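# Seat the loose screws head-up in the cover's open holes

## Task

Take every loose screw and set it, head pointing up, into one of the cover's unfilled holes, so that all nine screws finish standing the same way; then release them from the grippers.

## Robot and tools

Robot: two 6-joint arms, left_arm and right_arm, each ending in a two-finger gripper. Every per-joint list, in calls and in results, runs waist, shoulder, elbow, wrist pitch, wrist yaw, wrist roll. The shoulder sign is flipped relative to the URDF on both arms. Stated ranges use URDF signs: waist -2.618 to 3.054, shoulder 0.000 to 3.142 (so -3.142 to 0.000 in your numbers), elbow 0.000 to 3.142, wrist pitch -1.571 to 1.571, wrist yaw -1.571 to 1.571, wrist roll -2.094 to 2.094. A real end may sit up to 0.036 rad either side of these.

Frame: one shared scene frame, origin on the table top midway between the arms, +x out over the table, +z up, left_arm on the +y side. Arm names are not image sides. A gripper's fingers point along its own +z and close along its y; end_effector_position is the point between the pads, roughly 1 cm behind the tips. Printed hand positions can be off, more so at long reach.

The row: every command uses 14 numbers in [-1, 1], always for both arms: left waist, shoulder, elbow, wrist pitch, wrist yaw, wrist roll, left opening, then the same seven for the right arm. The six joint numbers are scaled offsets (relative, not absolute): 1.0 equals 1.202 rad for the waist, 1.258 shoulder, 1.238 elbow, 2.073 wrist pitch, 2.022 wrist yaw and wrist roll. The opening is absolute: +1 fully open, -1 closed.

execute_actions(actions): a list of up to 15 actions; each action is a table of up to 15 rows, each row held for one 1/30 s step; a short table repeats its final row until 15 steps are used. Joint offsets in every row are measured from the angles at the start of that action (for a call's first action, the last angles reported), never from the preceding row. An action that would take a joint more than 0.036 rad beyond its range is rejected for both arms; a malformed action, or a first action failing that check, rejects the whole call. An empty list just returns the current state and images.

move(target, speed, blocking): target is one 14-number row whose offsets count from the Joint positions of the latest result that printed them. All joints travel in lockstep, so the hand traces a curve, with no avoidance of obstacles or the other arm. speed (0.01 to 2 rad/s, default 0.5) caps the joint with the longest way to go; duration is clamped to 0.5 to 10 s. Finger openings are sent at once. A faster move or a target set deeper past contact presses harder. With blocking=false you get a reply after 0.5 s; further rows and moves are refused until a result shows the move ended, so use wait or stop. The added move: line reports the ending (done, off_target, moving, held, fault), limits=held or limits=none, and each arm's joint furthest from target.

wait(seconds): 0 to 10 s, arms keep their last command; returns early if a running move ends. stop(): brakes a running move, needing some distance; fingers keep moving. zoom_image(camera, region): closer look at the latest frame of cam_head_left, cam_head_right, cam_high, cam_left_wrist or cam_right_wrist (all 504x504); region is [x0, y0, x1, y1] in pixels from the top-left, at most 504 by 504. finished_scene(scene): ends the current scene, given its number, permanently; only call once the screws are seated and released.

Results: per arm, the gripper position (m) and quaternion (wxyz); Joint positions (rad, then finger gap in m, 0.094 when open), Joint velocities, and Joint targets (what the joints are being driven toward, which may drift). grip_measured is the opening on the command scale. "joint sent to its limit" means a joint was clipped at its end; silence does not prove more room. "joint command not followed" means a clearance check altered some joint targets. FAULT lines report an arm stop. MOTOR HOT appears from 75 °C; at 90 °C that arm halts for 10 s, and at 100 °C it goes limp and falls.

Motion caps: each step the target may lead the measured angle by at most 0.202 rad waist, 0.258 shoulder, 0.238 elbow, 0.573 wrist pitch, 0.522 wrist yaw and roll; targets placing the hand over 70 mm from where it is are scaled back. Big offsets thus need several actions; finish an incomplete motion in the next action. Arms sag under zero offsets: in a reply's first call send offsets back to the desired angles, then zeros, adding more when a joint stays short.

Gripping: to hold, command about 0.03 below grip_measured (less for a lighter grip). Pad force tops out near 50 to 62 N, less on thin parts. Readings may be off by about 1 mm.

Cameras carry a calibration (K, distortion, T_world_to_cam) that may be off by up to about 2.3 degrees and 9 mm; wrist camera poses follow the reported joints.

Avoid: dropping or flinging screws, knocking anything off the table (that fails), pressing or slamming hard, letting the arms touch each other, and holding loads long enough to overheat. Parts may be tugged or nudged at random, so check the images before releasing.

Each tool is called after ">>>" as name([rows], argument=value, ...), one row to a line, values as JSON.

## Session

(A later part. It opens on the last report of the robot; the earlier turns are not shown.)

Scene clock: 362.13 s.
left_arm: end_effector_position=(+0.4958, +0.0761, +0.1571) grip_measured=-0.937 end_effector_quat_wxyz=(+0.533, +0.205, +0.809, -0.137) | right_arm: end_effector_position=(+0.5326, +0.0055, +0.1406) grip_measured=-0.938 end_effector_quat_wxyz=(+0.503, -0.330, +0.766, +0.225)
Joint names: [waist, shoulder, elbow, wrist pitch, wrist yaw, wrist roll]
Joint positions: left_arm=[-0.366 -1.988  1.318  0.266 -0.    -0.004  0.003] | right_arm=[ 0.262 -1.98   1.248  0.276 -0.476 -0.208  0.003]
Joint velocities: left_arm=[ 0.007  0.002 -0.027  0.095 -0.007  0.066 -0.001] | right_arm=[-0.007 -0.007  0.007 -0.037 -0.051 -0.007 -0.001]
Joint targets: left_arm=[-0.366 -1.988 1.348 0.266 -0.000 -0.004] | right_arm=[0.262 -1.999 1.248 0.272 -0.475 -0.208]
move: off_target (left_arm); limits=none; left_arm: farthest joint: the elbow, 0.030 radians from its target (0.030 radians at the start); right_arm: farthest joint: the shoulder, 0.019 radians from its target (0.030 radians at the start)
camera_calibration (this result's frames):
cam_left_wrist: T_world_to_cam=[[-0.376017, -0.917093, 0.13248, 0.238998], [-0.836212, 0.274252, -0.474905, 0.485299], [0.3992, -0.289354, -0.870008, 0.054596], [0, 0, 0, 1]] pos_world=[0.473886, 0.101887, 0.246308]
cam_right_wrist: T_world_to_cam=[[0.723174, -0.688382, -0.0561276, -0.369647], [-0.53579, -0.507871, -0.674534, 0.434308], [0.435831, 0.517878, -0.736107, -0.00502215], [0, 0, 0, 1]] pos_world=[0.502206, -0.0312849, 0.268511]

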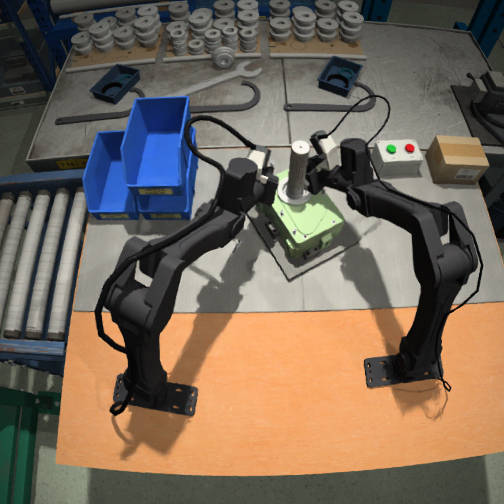

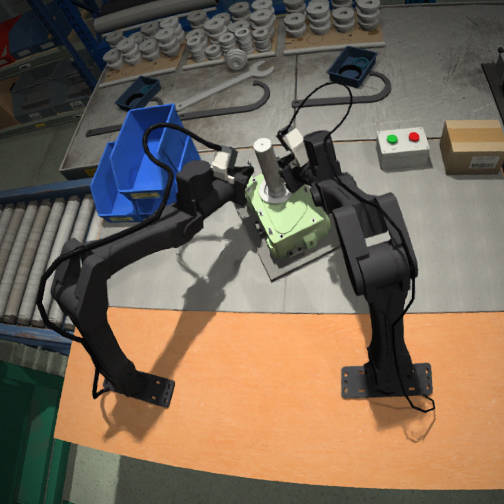

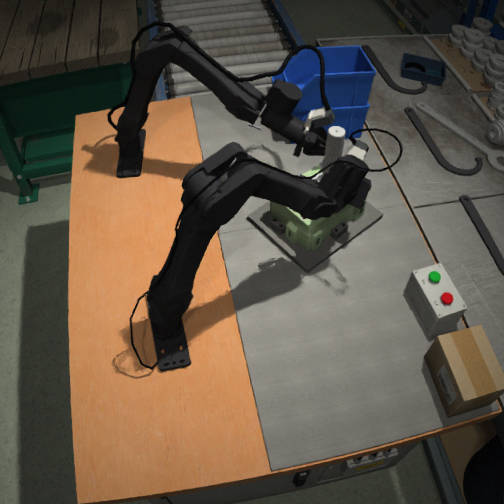

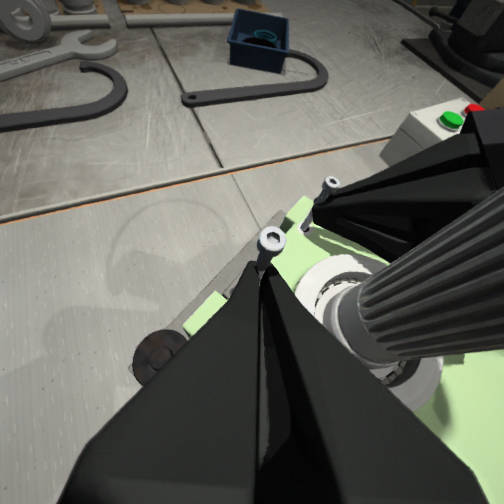

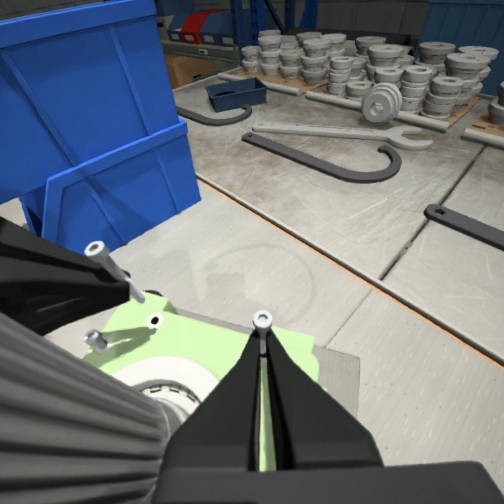

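>>> move(target=[0,0,0.024,0,0,0,-0.97,0,0.03,0,0,0,0,-0.97], speed=0.04)

>>> move(target=[0,0,0.024,0,0,0,-0.97,0,0,0,-0.013,0,0,-0.97], speed=0.02)

Scene clock: 369.03 s.
left_arm: end_effector_position=(+0.4958, +0.0761, +0.1571) grip_measured=-0.937 end_effector_quat_wxyz=(+0.533, +0.205, +0.809, -0.137) | right_arm: end_effector_position=(+0.5322, +0.0054, +0.1478) grip_measured=-0.938 end_effector_quat_wxyz=(+0.509, -0.331, +0.763, +0.224)
Joint names: [waist, shoulder, elbow, wrist pitch, wrist yaw, wrist roll]
Joint positions: left_arm=[-0.366 -1.988  1.318  0.266 -0.    -0.004  0.003] | right_arm=[ 0.262 -1.967  1.248  0.276 -0.476 -0.208  0.003]
Joint velocities: left_arm=[-0.007 -0.002 -0.002 -0.007  0.051 -0.081  0.   ] | right_arm=[-0.002 -0.002 -0.017 -0.037 -0.022  0.022  0.   ]
Joint targets: left_arm=[-0.366 -1.988 1.348 0.266 -0.000 -0.004] | right_arm=[0.262 -1.943 1.248 0.276 -0.476 -0.208]
move: off_target (left_arm, right_arm); limits=none; left_arm: farthest joint: the elbow, 0.030 radians from its target (0.030 radians at the start); right_arm: farthest joint: the shoulder, 0.025 radians from its target (0.038 radians at the start)
camera_calibration (this result's frames):
cam_left_wrist: T_world_to_cam=[[-0.376017, -0.917093, 0.13248, 0.238998], [-0.836212, 0.274252, -0.474905, 0.485299], [0.3992, -0.289354, -0.870008, 0.054596], [0, 0, 0, 1]] pos_world=[0.473886, 0.101887, 0.246308]
cam_right_wrist: T_world_to_cam=[[0.723847, -0.688169, -0.0496836, -0.370396], [-0.527146, -0.505141, -0.683337, 0.435564], [0.445154, 0.520822, -0.728411, -0.0057095], [0, 0, 0, 1]] pos_world=[0.500258, -0.0319001, 0.275076]

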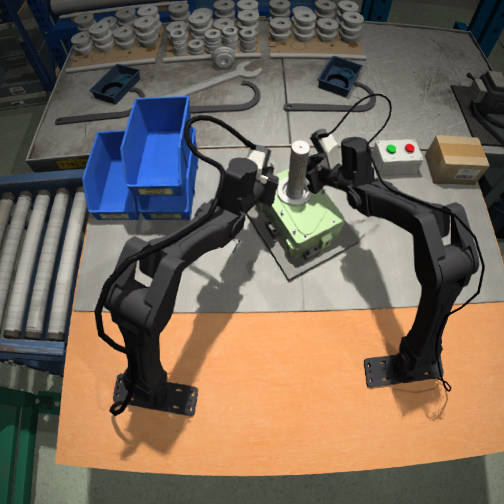

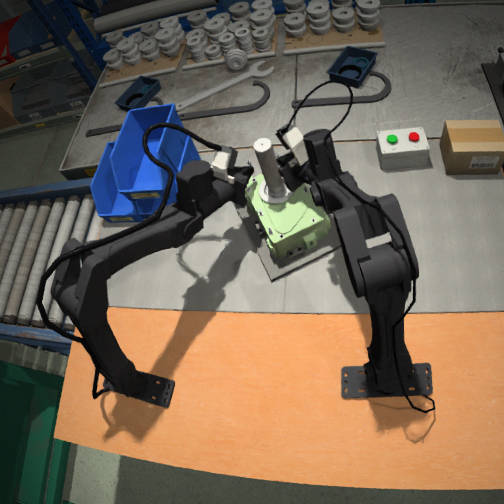

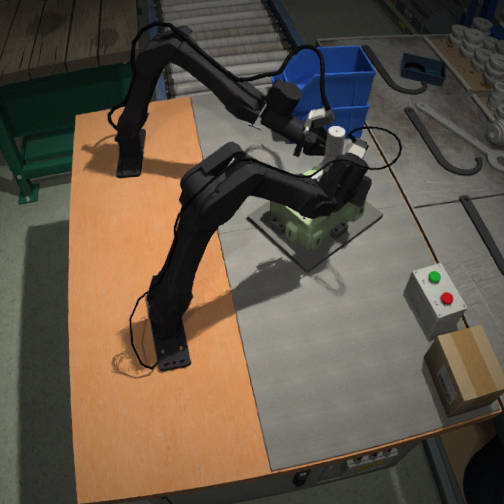

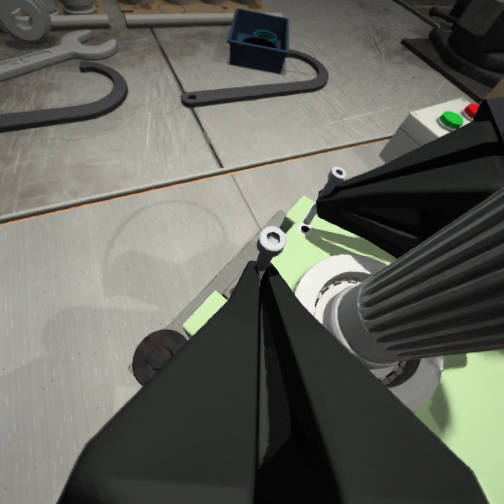

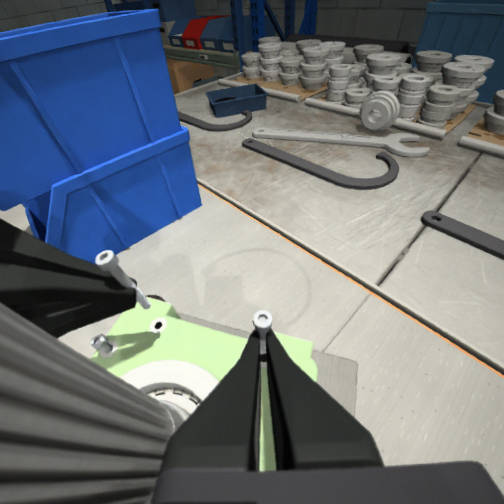

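Scene clock: 370.77 s.
left_arm: end_effector_position=(+0.4958, +0.0761, +0.1571) grip_measured=-0.937 end_effector_quat_wxyz=(+0.533, +0.205, +0.809, -0.137) | right_arm: end_effector_position=(+0.5312, +0.0051, +0.1454) grip_measured=-0.938 end_effector_quat_wxyz=(+0.504, -0.330, +0.766, +0.225)
Joint names: [waist, shoulder, elbow, wrist pitch, wrist yaw, wrist roll]
Joint positions: left_arm=[-0.366 -1.988  1.318  0.266 -0.    -0.004  0.003] | right_arm=[ 0.262 -1.967  1.248  0.264 -0.476 -0.208  0.003]
Joint velocities: left_arm=[-0.012 -0.002 -0.017  0.007 -0.051  0.037 -0.002] | right_arm=[ 0.002  0.012  0.002 -0.037 -0.11   0.007 -0.   ]
Joint targets: left_arm=[-0.366 -1.988 1.348 0.266 -0.000 -0.004] | right_arm=[0.262 -1.967 1.248 0.249 -0.476 -0.208]
move: off_target (left_arm); limits=none; left_arm: farthest joint: the elbow, 0.030 radians from its target (0.030 radians at the start); right_arm: farthest joint: the wrist pitch, 0.015 radians from its target (0.027 radians at the start)
camera_calibration (this result's frames):
cam_left_wrist: T_world_to_cam=[[-0.376017, -0.917093, 0.13248, 0.238998], [-0.836212, 0.274252, -0.474905, 0.485299], [0.3992, -0.289354, -0.870008, 0.054596], [0, 0, 0, 1]] pos_world=[0.473886, 0.101887, 0.246308]
cam_right_wrist: T_world_to_cam=[[0.723275, -0.68835, -0.0552076, -0.368855], [-0.534562, -0.507483, -0.675799, 0.436062], [0.437169, 0.5183, -0.735016, -0.00155053], [0, 0, 0, 1]] pos_world=[0.500564, -0.0318035, 0.273187]

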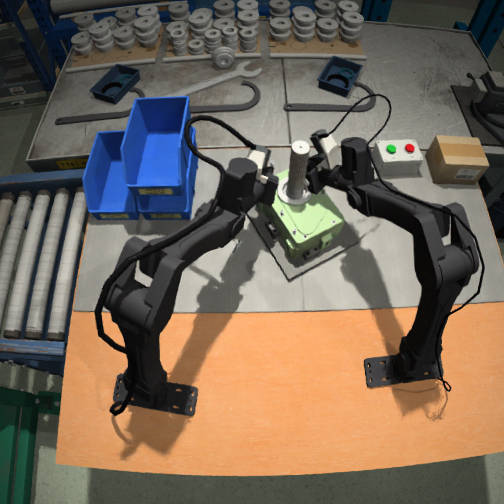

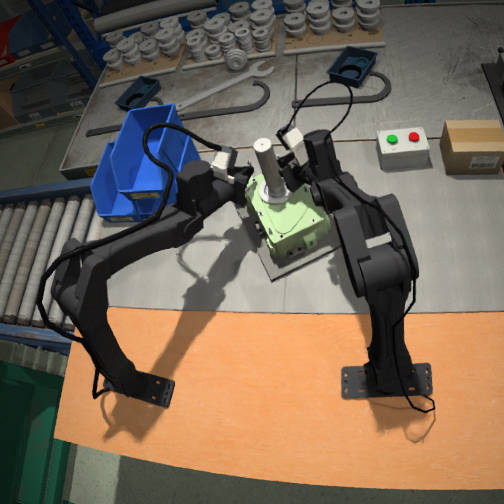

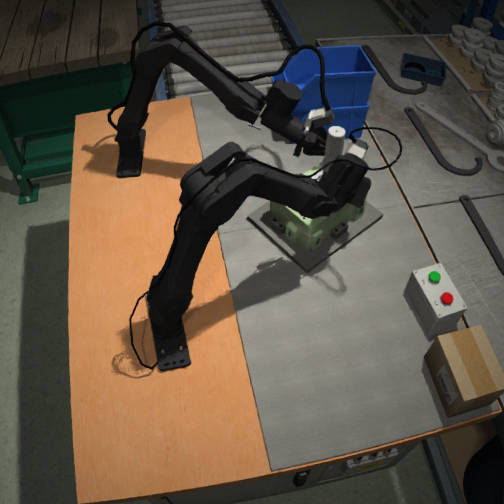

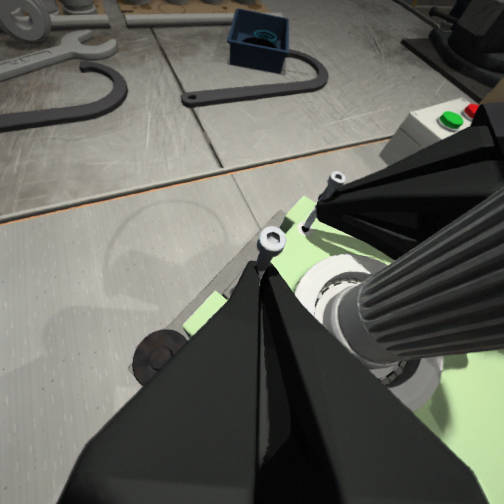

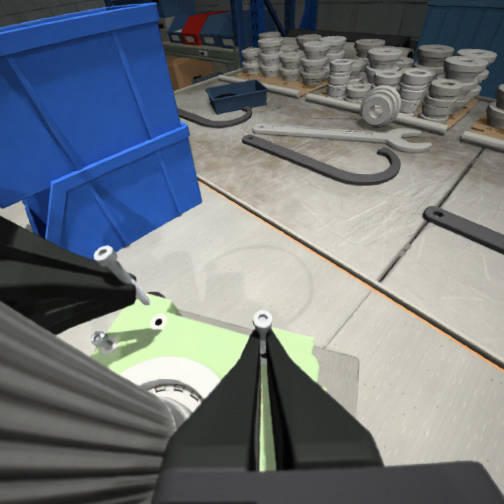

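>>> move(target=[0,0,0.024,0,0,0,-0.97,0,-0.028,0,-0.006,0,0,-0.97], speed=0.02)

>>> zoom_image(camera="cam_left_wrist", region=[270,160,370,260])

Scene clock: 381.57 s.
left_arm: end_effector_position=(+0.4958, +0.0761, +0.1571) grip_measured=-0.937 end_effector_quat_wxyz=(+0.533, +0.205, +0.809, -0.137) | right_arm: end_effector_position=(+0.5316, +0.0053, +0.1405) grip_measured=-0.938 end_effector_quat_wxyz=(+0.501, -0.330, +0.768, +0.225)
Joint names: [waist, shoulder, elbow, wrist pitch, wrist yaw, wrist roll]
Joint positions: left_arm=[-0.366 -1.988  1.318  0.266 -0.    -0.004  0.003] | right_arm=[ 0.262 -1.977  1.248  0.267 -0.476 -0.208  0.003]
Joint velocities: left_arm=[-0.012 -0.002 -0.007 -0.066 -0.022  0.066  0.   ] | right_arm=[ 0.007  0.012 -0.002 -0.007 -0.007  0.022  0.   ]
Joint targets: left_arm=[-0.366 -1.988 1.348 0.266 -0.000 -0.004] | right_arm=[0.262 -2.002 1.248 0.252 -0.476 -0.208]
move: off_target (left_arm, right_arm); limits=none; left_arm: farthest joint: the elbow, 0.030 radians from its target (0.030 radians at the start); right_arm: farthest joint: the shoulder, 0.025 radians from its target (0.035 radians at the start)
camera_calibration (this result's frames):
cam_left_wrist: T_world_to_cam=[[-0.376017, -0.917093, 0.13248, 0.238998], [-0.836212, 0.274252, -0.474905, 0.485299], [0.3992, -0.289354, -0.870008, 0.054596], [0, 0, 0, 1]] pos_world=[0.473886, 0.101887, 0.246308]
cam_right_wrist: T_world_to_cam=[[0.723092, -0.688224, -0.059035, -0.368676], [-0.539321, -0.509106, -0.670779, 0.43492], [0.431591, 0.516874, -0.739304, -0.00189013], [0, 0, 0, 1]] pos_world=[0.501964, -0.0313347, 0.268573]

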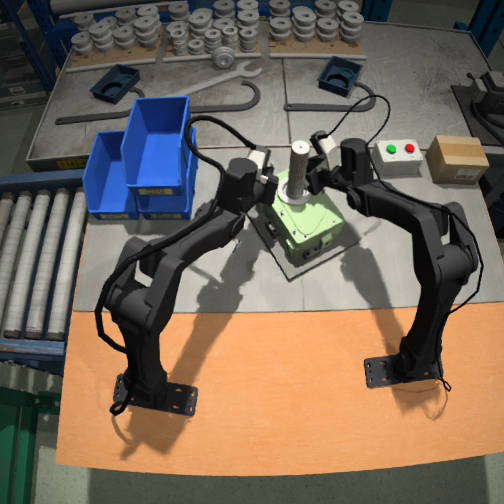

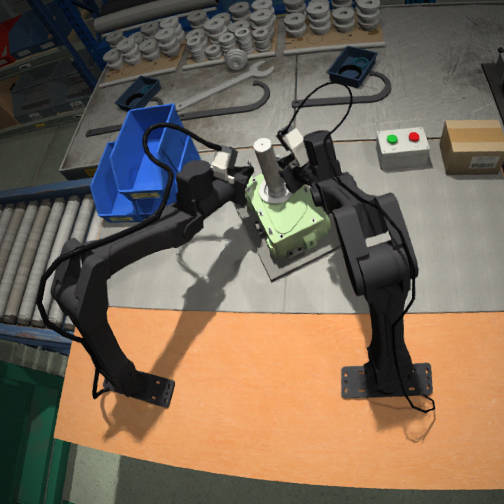

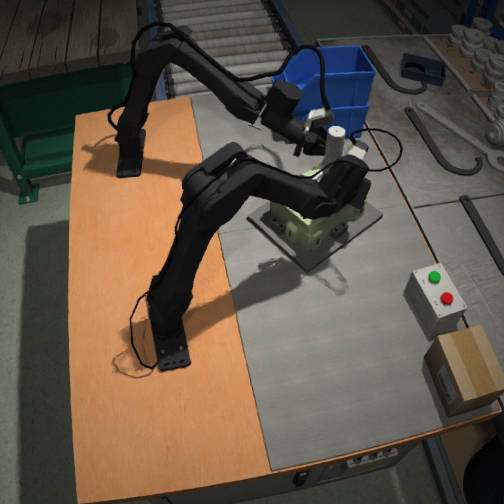

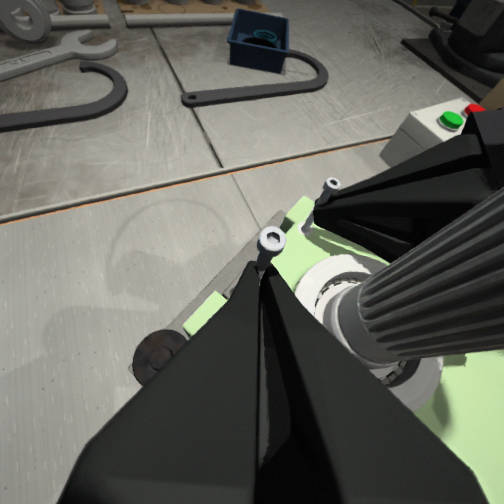

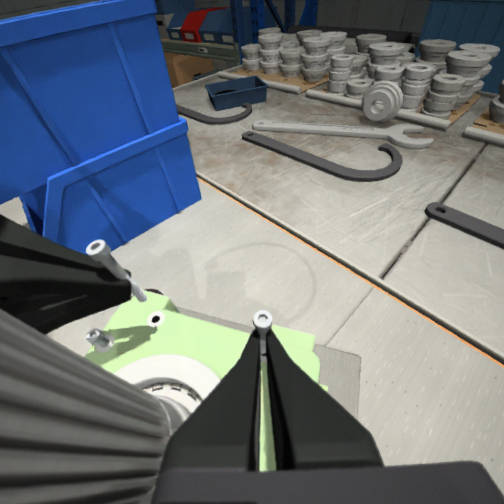

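Region (270, 160, 370, 260) of cam_left_wrist's 504x504 image, scaled by 5.040, with more detail than that image has.

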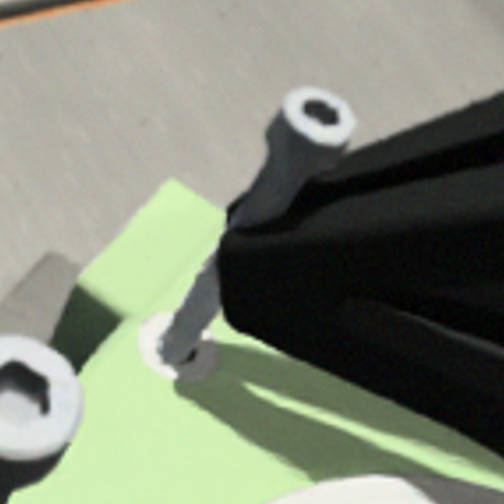

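>>> zoom_image(camera="cam_right_wrist", region=[225,310,305,400])

>>> move(target=[0,0,0.024,0,0,0,-0.97,0,-0.01,0,-0.012,0.012,0,-0.97], speed=0.02)

>>> zoom_image(camera="cam_left_wrist", region=[270,160,370,260])

Region (225, 310, 305, 400) of cam_right_wrist's 504x504 image, scaled by 5.600, with more detail than that image has.

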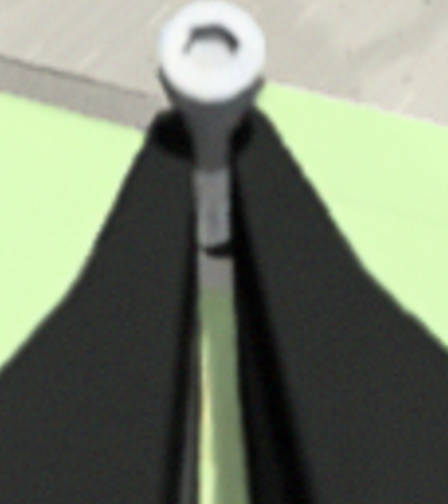

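Scene clock: 390.03 s.
left_arm: end_effector_position=(+0.4958, +0.0761, +0.1571) grip_measured=-0.937 end_effector_quat_wxyz=(+0.533, +0.205, +0.809, -0.137) | right_arm: end_effector_position=(+0.5325, +0.0044, +0.1403) grip_measured=-0.938 end_effector_quat_wxyz=(+0.502, -0.328, +0.769, +0.222)
Joint names: [waist, shoulder, elbow, wrist pitch, wrist yaw, wrist roll]
Joint positions: left_arm=[-0.366 -1.988  1.318  0.266 -0.    -0.004  0.003] | right_arm=[ 0.262 -1.977  1.248  0.267 -0.469 -0.208  0.003]
Joint velocities: left_arm=[ 0.007  0.002 -0.002 -0.007 -0.037  0.007 -0.   ] | right_arm=[ 0.002 -0.017 -0.002 -0.022 -0.037  0.051 -0.   ]
Joint targets: left_arm=[-0.366 -1.988 1.348 0.266 -0.000 -0.004] | right_arm=[0.262 -1.990 1.248 0.242 -0.452 -0.208]
move: off_target (left_arm, right_arm); limits=none; left_arm: farthest joint: the elbow, 0.030 radians from its target (0.030 radians at the start); right_arm: farthest joint: the wrist pitch, 0.025 radians from its target (0.025 radians at the start)
camera_calibration (this result's frames):
cam_left_wrist: T_world_to_cam=[[-0.376017, -0.917093, 0.13248, 0.238998], [-0.836212, 0.274252, -0.474905, 0.485299], [0.3992, -0.289354, -0.870008, 0.054596], [0, 0, 0, 1]] pos_world=[0.473886, 0.101887, 0.246308]
cam_right_wrist: T_world_to_cam=[[0.718688, -0.693072, -0.0560218, -0.368022], [-0.541722, -0.507588, -0.669993, 0.435965], [0.435918, 0.511865, -0.74025, -0.00407833], [0, 0, 0, 1]] pos_world=[0.502443, -0.0316876, 0.268457]

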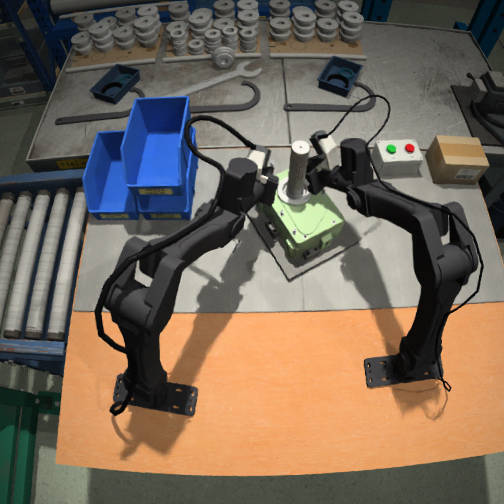

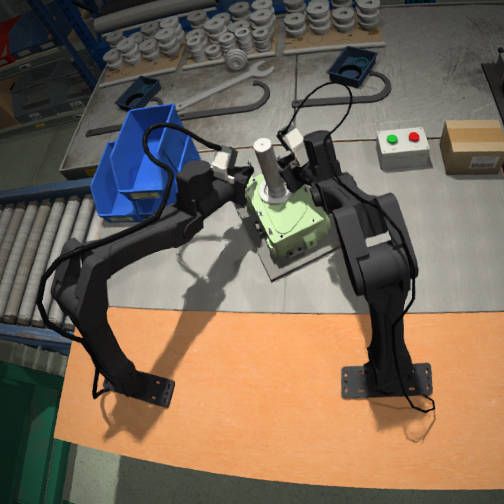

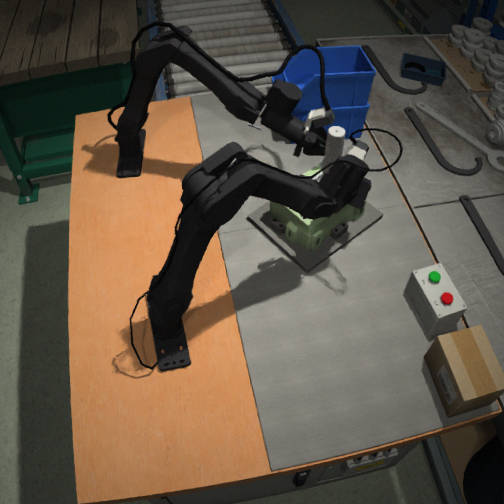

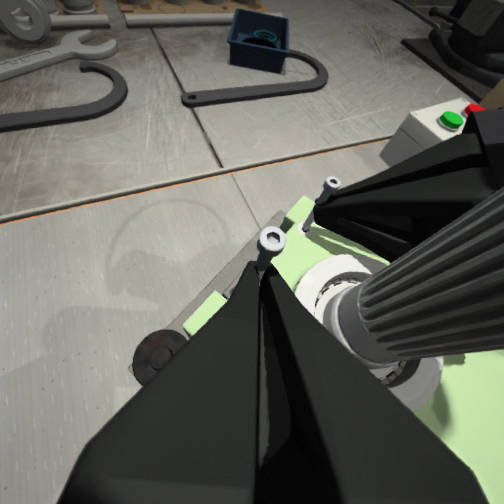

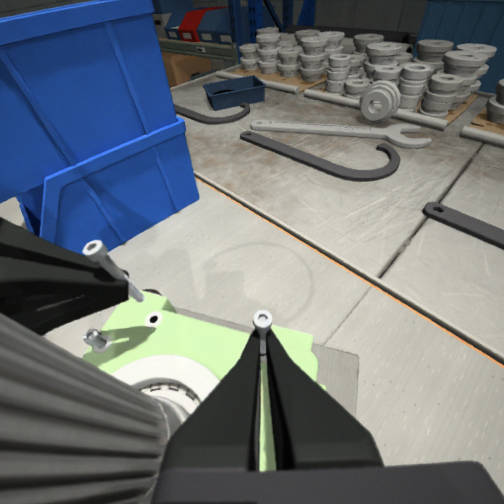

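Region (270, 160, 370, 260) of cam_left_wrist's 504x504 image, scaled by 5.040, with more detail than that image has.

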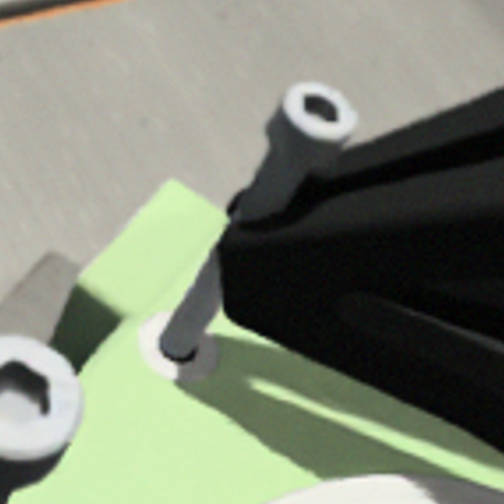

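>>> move(target=[0,0,0.024,0,0,0,-0.97,0,0.031,0,-0.0115,-0.006,0,-0.97], speed=0.03)

>>> move(target=[0,0,0.024,0,0,0,-0.97,0,-0.028,0,-0.007,0,0,-0.97], speed=0.02)

>>> zoom_image(camera="cam_left_wrist", region=[270,160,370,260])

Scene clock: 414.87 s.
left_arm: end_effector_position=(+0.4958, +0.0761, +0.1571) grip_measured=-0.937 end_effector_quat_wxyz=(+0.533, +0.205, +0.809, -0.137) | right_arm: end_effector_position=(+0.5311, +0.0044, +0.1461) grip_measured=-0.938 end_effector_quat_wxyz=(+0.504, -0.329, +0.767, +0.223)
Joint names: [waist, shoulder, elbow, wrist pitch, wrist yaw, wrist roll]
Joint positions: left_arm=[-0.366 -1.988  1.318  0.266 -0.    -0.004  0.003] | right_arm=[ 0.262 -1.964  1.248  0.26  -0.472 -0.208  0.003]
Joint velocities: left_arm=[-0.012  0.012  0.022  0.066 -0.022 -0.051  0.   ] | right_arm=[-0.002 -0.007  0.007  0.037 -0.066  0.007  0.   ]
Joint targets: left_arm=[-0.366 -1.988 1.348 0.266 -0.000 -0.004] | right_arm=[0.262 -1.938 1.248 0.244 -0.481 -0.208]
move: off_target (left_arm, right_arm); limits=none; left_arm: farthest joint: the elbow, 0.030 radians from its target (0.030 radians at the start); right_arm: farthest joint: the shoulder, 0.026 radians from its target (0.039 radians at the start)
camera_calibration (this result's frames):
cam_left_wrist: T_world_to_cam=[[-0.376017, -0.917093, 0.13248, 0.238998], [-0.836212, 0.274252, -0.474905, 0.485299], [0.3992, -0.289354, -0.870008, 0.054596], [0, 0, 0, 1]] pos_world=[0.473886, 0.101887, 0.246308]
cam_right_wrist: T_world_to_cam=[[0.720646, -0.691186, -0.0541427, -0.368024], [-0.536835, -0.506885, -0.674445, 0.437184], [0.438722, 0.515102, -0.736338, -0.00124658], [0, 0, 0, 1]] pos_world=[0.500458, -0.0321285, 0.274013]

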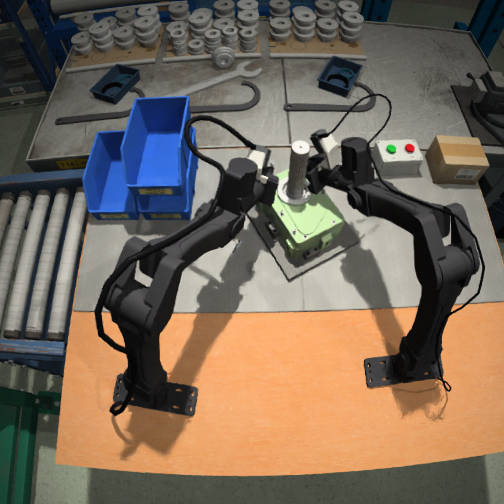

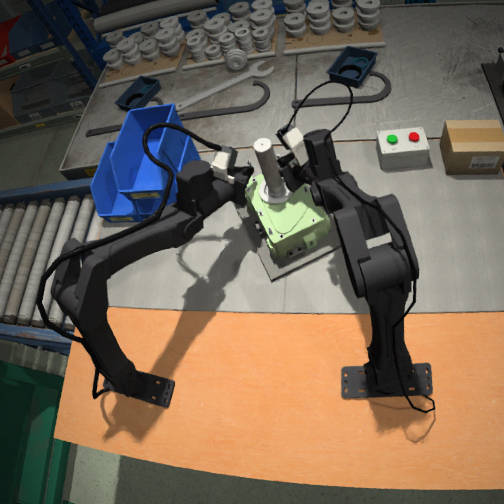

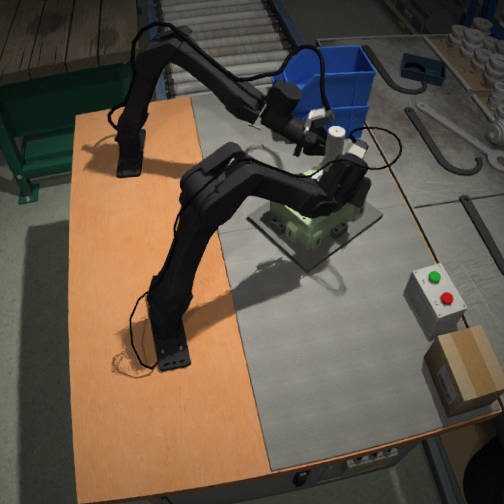

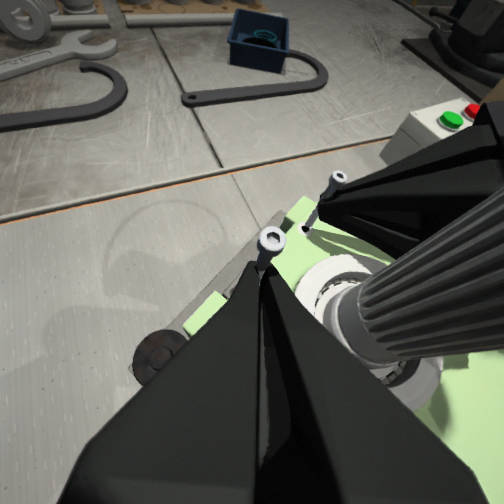

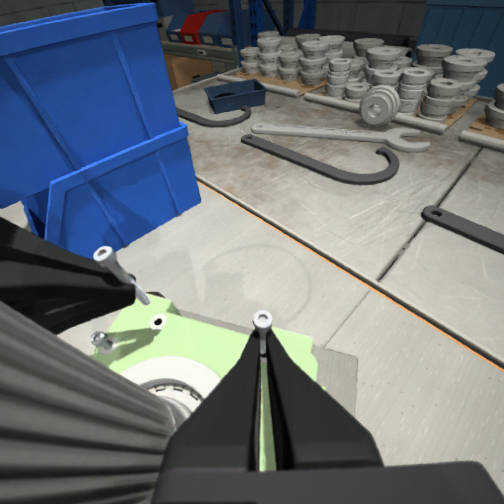

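Scene clock: 417.00 s.
left_arm: end_effector_position=(+0.4958, +0.0761, +0.1571) grip_measured=-0.937 end_effector_quat_wxyz=(+0.533, +0.205, +0.809, -0.137) | right_arm: end_effector_position=(+0.5320, +0.0043, +0.1347) grip_measured=-0.938 end_effector_quat_wxyz=(+0.496, -0.328, +0.772, +0.223)
Joint names: [waist, shoulder, elbow, wrist pitch, wrist yaw, wrist roll]
Joint positions: left_arm=[-0.366 -1.988  1.318  0.266 -0.    -0.004  0.003] | right_arm=[ 0.262 -1.986  1.248  0.262 -0.47  -0.208  0.003]
Joint velocities: left_arm=[ 0.037  0.007 -0.007  0.022 -0.007  0.051 -0.   ] | right_arm=[-0.022 -0.002 -0.007  0.139 -0.022  0.051  0.   ]
Joint targets: left_arm=[-0.366 -1.988 1.348 0.266 -0.000 -0.004] | right_arm=[0.262 -1.999 1.248 0.245 -0.472 -0.208]
move: off_target (left_arm); limits=none; left_arm: farthest joint: the elbow, 0.030 radians from its target (0.030 radians at the start); right_arm: farthest joint: the wrist pitch, 0.016 radians from its target (0.014 radians at the start)
camera_calibration (this result's frames):
cam_left_wrist: T_world_to_cam=[[-0.376017, -0.917093, 0.13248, 0.238998], [-0.836212, 0.274252, -0.474905, 0.485299], [0.3992, -0.289354, -0.870008, 0.054596], [0, 0, 0, 1]] pos_world=[0.473886, 0.101887, 0.246308]
cam_right_wrist: T_world_to_cam=[[0.718352, -0.692816, -0.0630496, -0.366871], [-0.550399, -0.510569, -0.66059, 0.435279], [0.425477, 0.509239, -0.748094, -0.00136981], [0, 0, 0, 1]] pos_world=[0.503703, -0.0312364, 0.263385]

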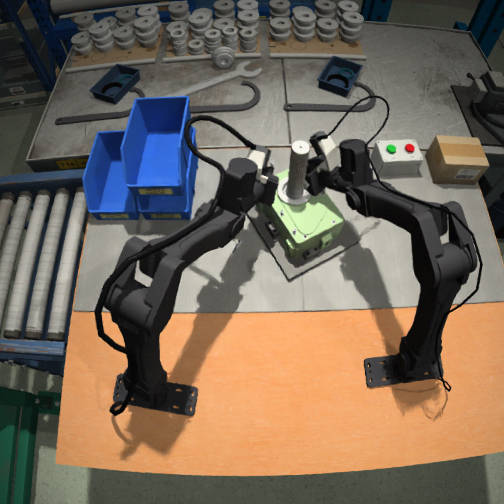

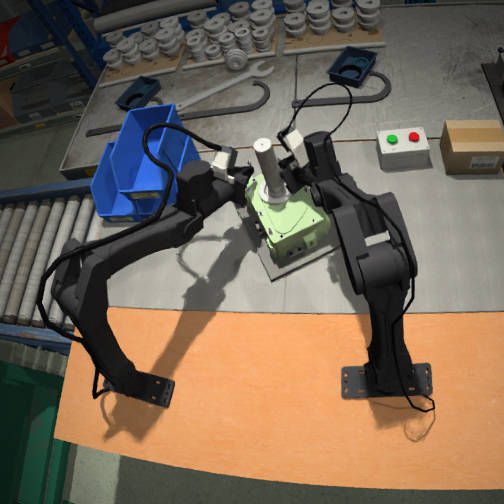

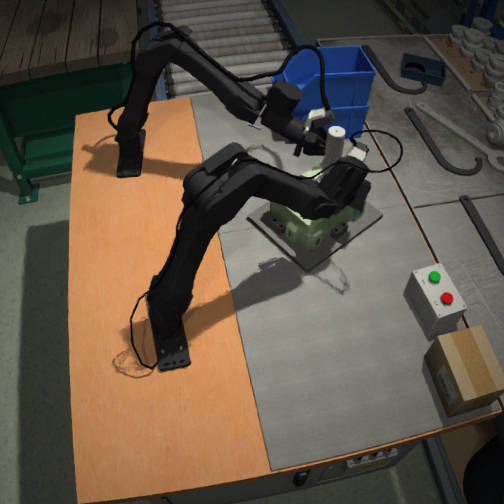

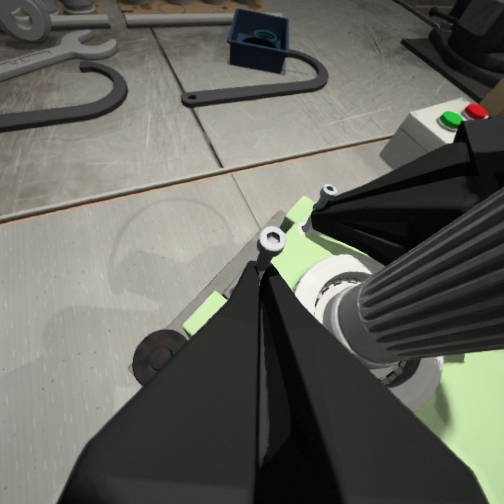

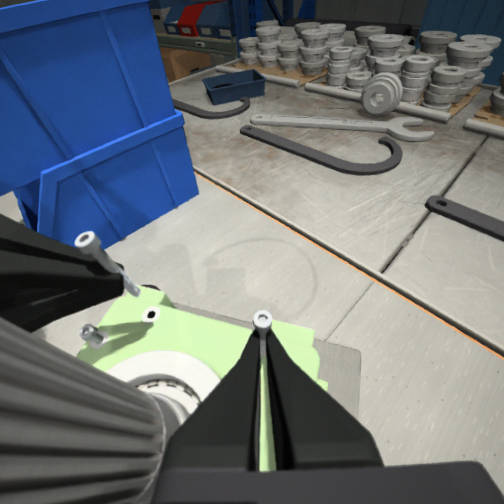

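Region (270, 160, 370, 260) of cam_left_wrist's 504x504 image, scaled by 5.040, with more detail than that image has.

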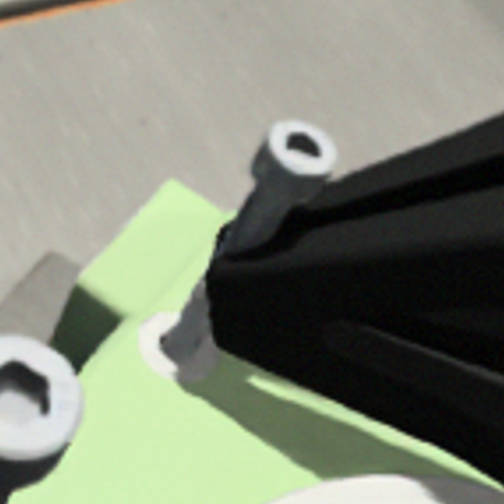

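In. Release, and lower the left by shoulder (~10 mm).

>>> move(target=[0,-0.026,0.024,0,0,0,-0.97,0,0,0,0,0,0,-0.7], speed=0.03)

>>> zoom_image(camera="cam_right_wrist", region=[70,230,190,350])

>>> zoom_image(camera="cam_left_wrist", region=[220,170,340,330])

Scene clock: 425.33 s.
left_arm: end_effector_position=(+0.4964, +0.0757, +0.1455) grip_measured=-0.937 end_effector_quat_wxyz=(+0.525, +0.207, +0.814, -0.135) | right_arm: end_effector_position=(+0.5308, +0.0061, +0.1357) grip_measured=-0.702 end_effector_quat_wxyz=(+0.496, -0.331, +0.770, +0.228)
Joint names: [waist, shoulder, elbow, wrist pitch, wrist yaw, wrist roll]
Joint positions: left_arm=[-0.366 -2.009  1.318  0.266 -0.    -0.004  0.003] | right_arm=[ 0.262 -1.986  1.248  0.264 -0.481 -0.207  0.014]
Joint velocities: left_arm=[ 0.002 -0.017  0.017  0.037 -0.007 -0.022  0.001] | right_arm=[-0.002  0.017 -0.007 -0.095 -0.007 -0.007 -0.   ]
Joint targets: left_arm=[-0.366 -2.021 1.348 0.266 -0.000 -0.004] | right_arm=[0.262 -1.986 1.248 0.262 -0.469 -0.208]
move: off_target (left_arm); limits=none; left_arm: farthest joint: the elbow, 0.030 radians from its target (0.030 radians at the start); right_arm: farthest joint: the wrist yaw, 0.011 radians from its target (0.000 radians at the start)
camera_calibration (this result's frames):
cam_left_wrist: T_world_to_cam=[[-0.373644, -0.918392, 0.13018, 0.239722], [-0.844633, 0.278859, -0.456982, 0.481574], [0.383387, -0.280703, -0.879898, 0.052773], [0, 0, 0, 1]] pos_world=[0.476091, 0.100681, 0.235299]
cam_right_wrist: T_world_to_cam=[[0.725443, -0.68501, -0.0670363, -0.368028], [-0.544857, -0.512034, -0.664042, 0.43371], [0.42055, 0.51825, -0.744684, 0.00105536], [0, 0, 0, 1]] pos_world=[0.50285, -0.0305753, 0.264116]

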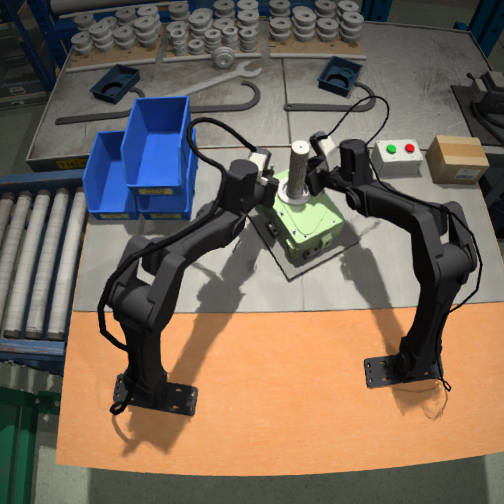

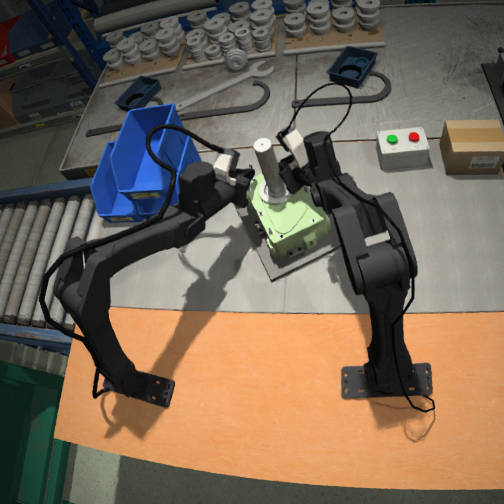

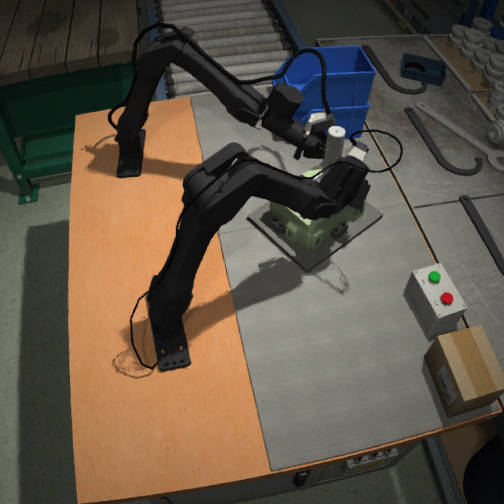

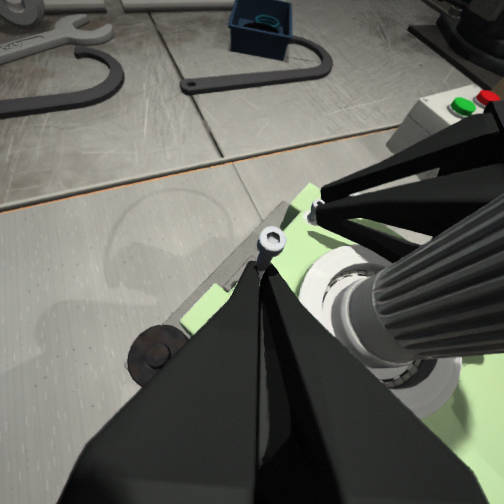

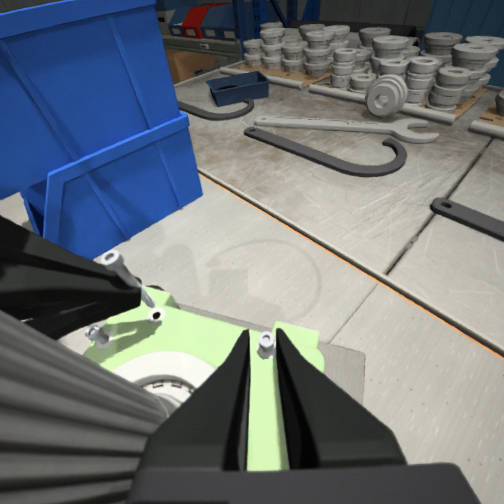

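Region (70, 230, 190, 350) of cam_right_wrist's 504x504 image, scaled by 4.200, with more detail than that image has.

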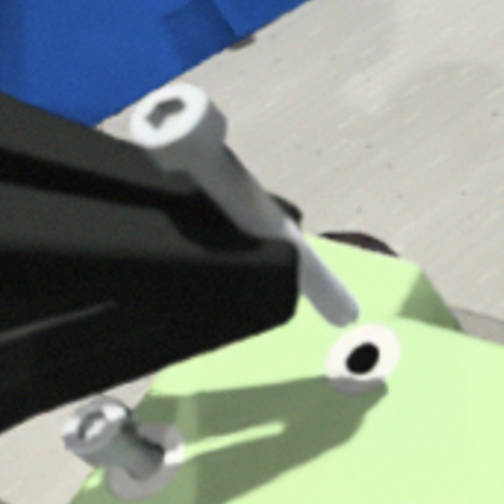

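Region (220, 170, 340, 330) of cam_left_wrist's 504x504 image, scaled by 3.150, with more detail than that image has; it fills the left 378 columns of this view, and the rest is white.

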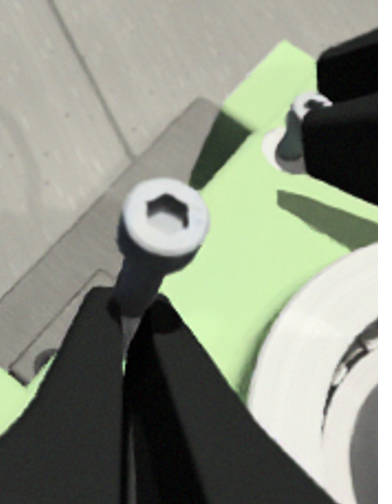

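>>> move(target=[-0.012,-0.016,0.024,0,0,0,-0.97,0,0,0,0,0,0,-0.7], speed=0.02)

>>> zoom_image(camera="cam_right_wrist", region=[70,230,190,350])

>>> zoom_image(camera="cam_left_wrist", region=[230,230,300,330])

Scene clock: 442.10 s.
left_arm: end_effector_position=(+0.4946, +0.0724, +0.1455) grip_measured=-0.937 end_effector_quat_wxyz=(+0.525, +0.209, +0.814, -0.137) | right_arm: end_effector_position=(+0.5307, +0.0062, +0.1357) grip_measured=-0.702 end_effector_quat_wxyz=(+0.496, -0.331, +0.770, +0.229)
Joint names: [waist, shoulder, elbow, wrist pitch, wrist yaw, wrist roll]
Joint positions: left_arm=[-0.372 -2.009  1.318  0.266 -0.    -0.004  0.003] | right_arm=[ 0.262 -1.986  1.248  0.264 -0.482 -0.207  0.014]
Joint velocities: left_arm=[ 0.007 -0.012 -0.002 -0.037  0.007  0.007 -0.   ] | right_arm=[-0.007 -0.002 -0.002 -0.007  0.022 -0.051  0.001]
Joint targets: left_arm=[-0.380 -2.029 1.348 0.266 -0.000 -0.004] | right_arm=[0.262 -1.986 1.248 0.264 -0.481 -0.207]
move: off_target (left_arm); limits=none; left_arm: farthest joint: the elbow, 0.030 radians from its target (0.030 radians at the start); right_arm: farthest joint: the wrist yaw, 0.001 radians from its target (0.000 radians at the start)
camera_calibration (this result's frames):
cam_left_wrist: T_world_to_cam=[[-0.379592, -0.915949, 0.13018, 0.238747], [-0.842807, 0.284331, -0.456982, 0.479659], [0.381559, -0.283183, -0.879898, 0.0536233], [0, 0, 0, 1]] pos_world=[0.474426, 0.0974837, 0.235299]
cam_right_wrist: T_world_to_cam=[[0.72613, -0.684237, -0.0674911, -0.368134], [-0.54444, -0.512258, -0.664211, 0.433544], [0.419905, 0.519048, -0.744492, 0.00137939], [0, 0, 0, 1]] pos_world=[0.502773, -0.0305207, 0.264146]

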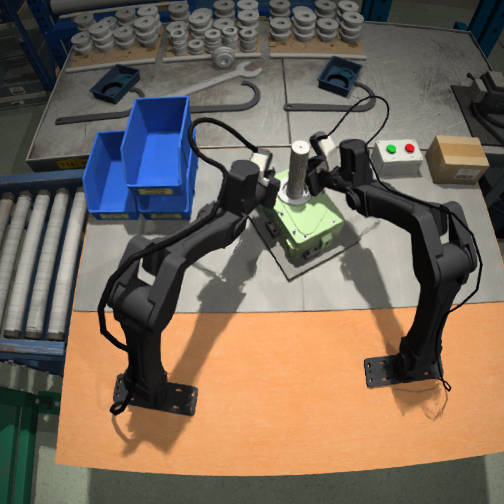

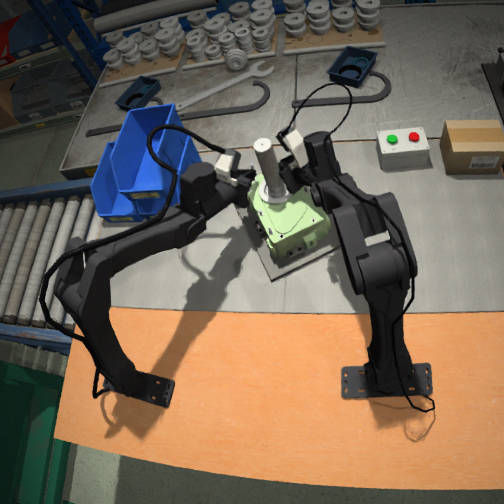

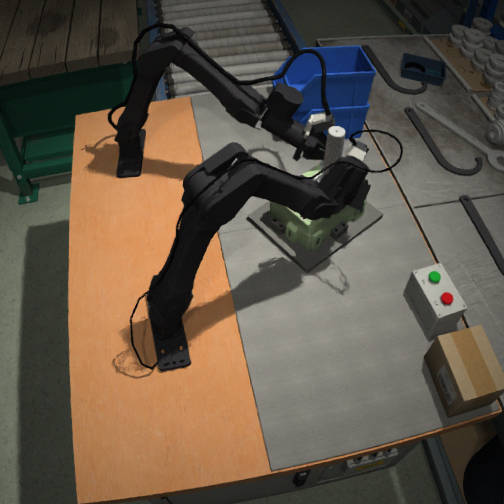

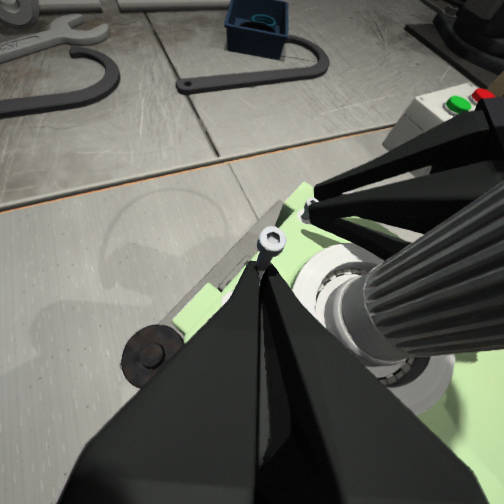

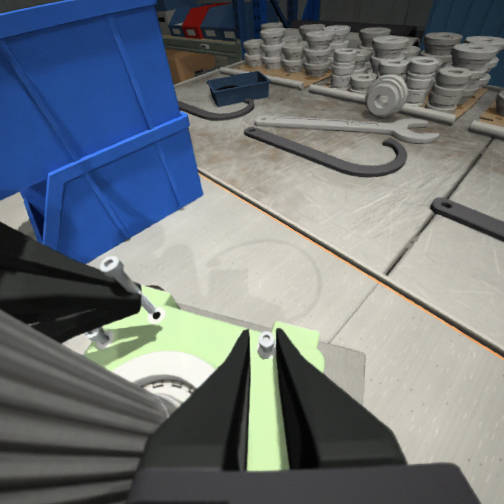

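Region (70, 230, 190, 350) of cam_right_wrist's 504x504 image, scaled by 4.200, with more detail than that image has.

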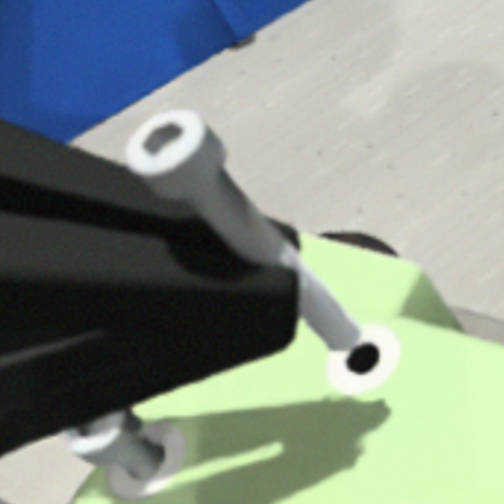

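Region (230, 230, 300, 330) of cam_left_wrist's 504x504 image, scaled by 5.040, with more detail than that image has; it fills the left 353 columns of this view, and the rest is white.

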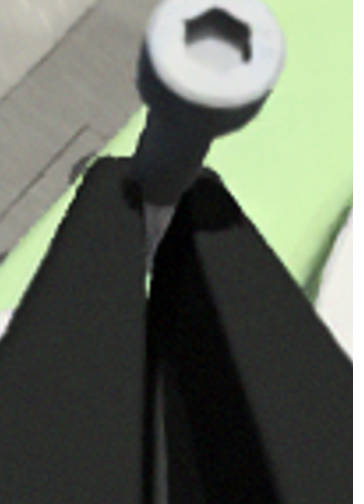

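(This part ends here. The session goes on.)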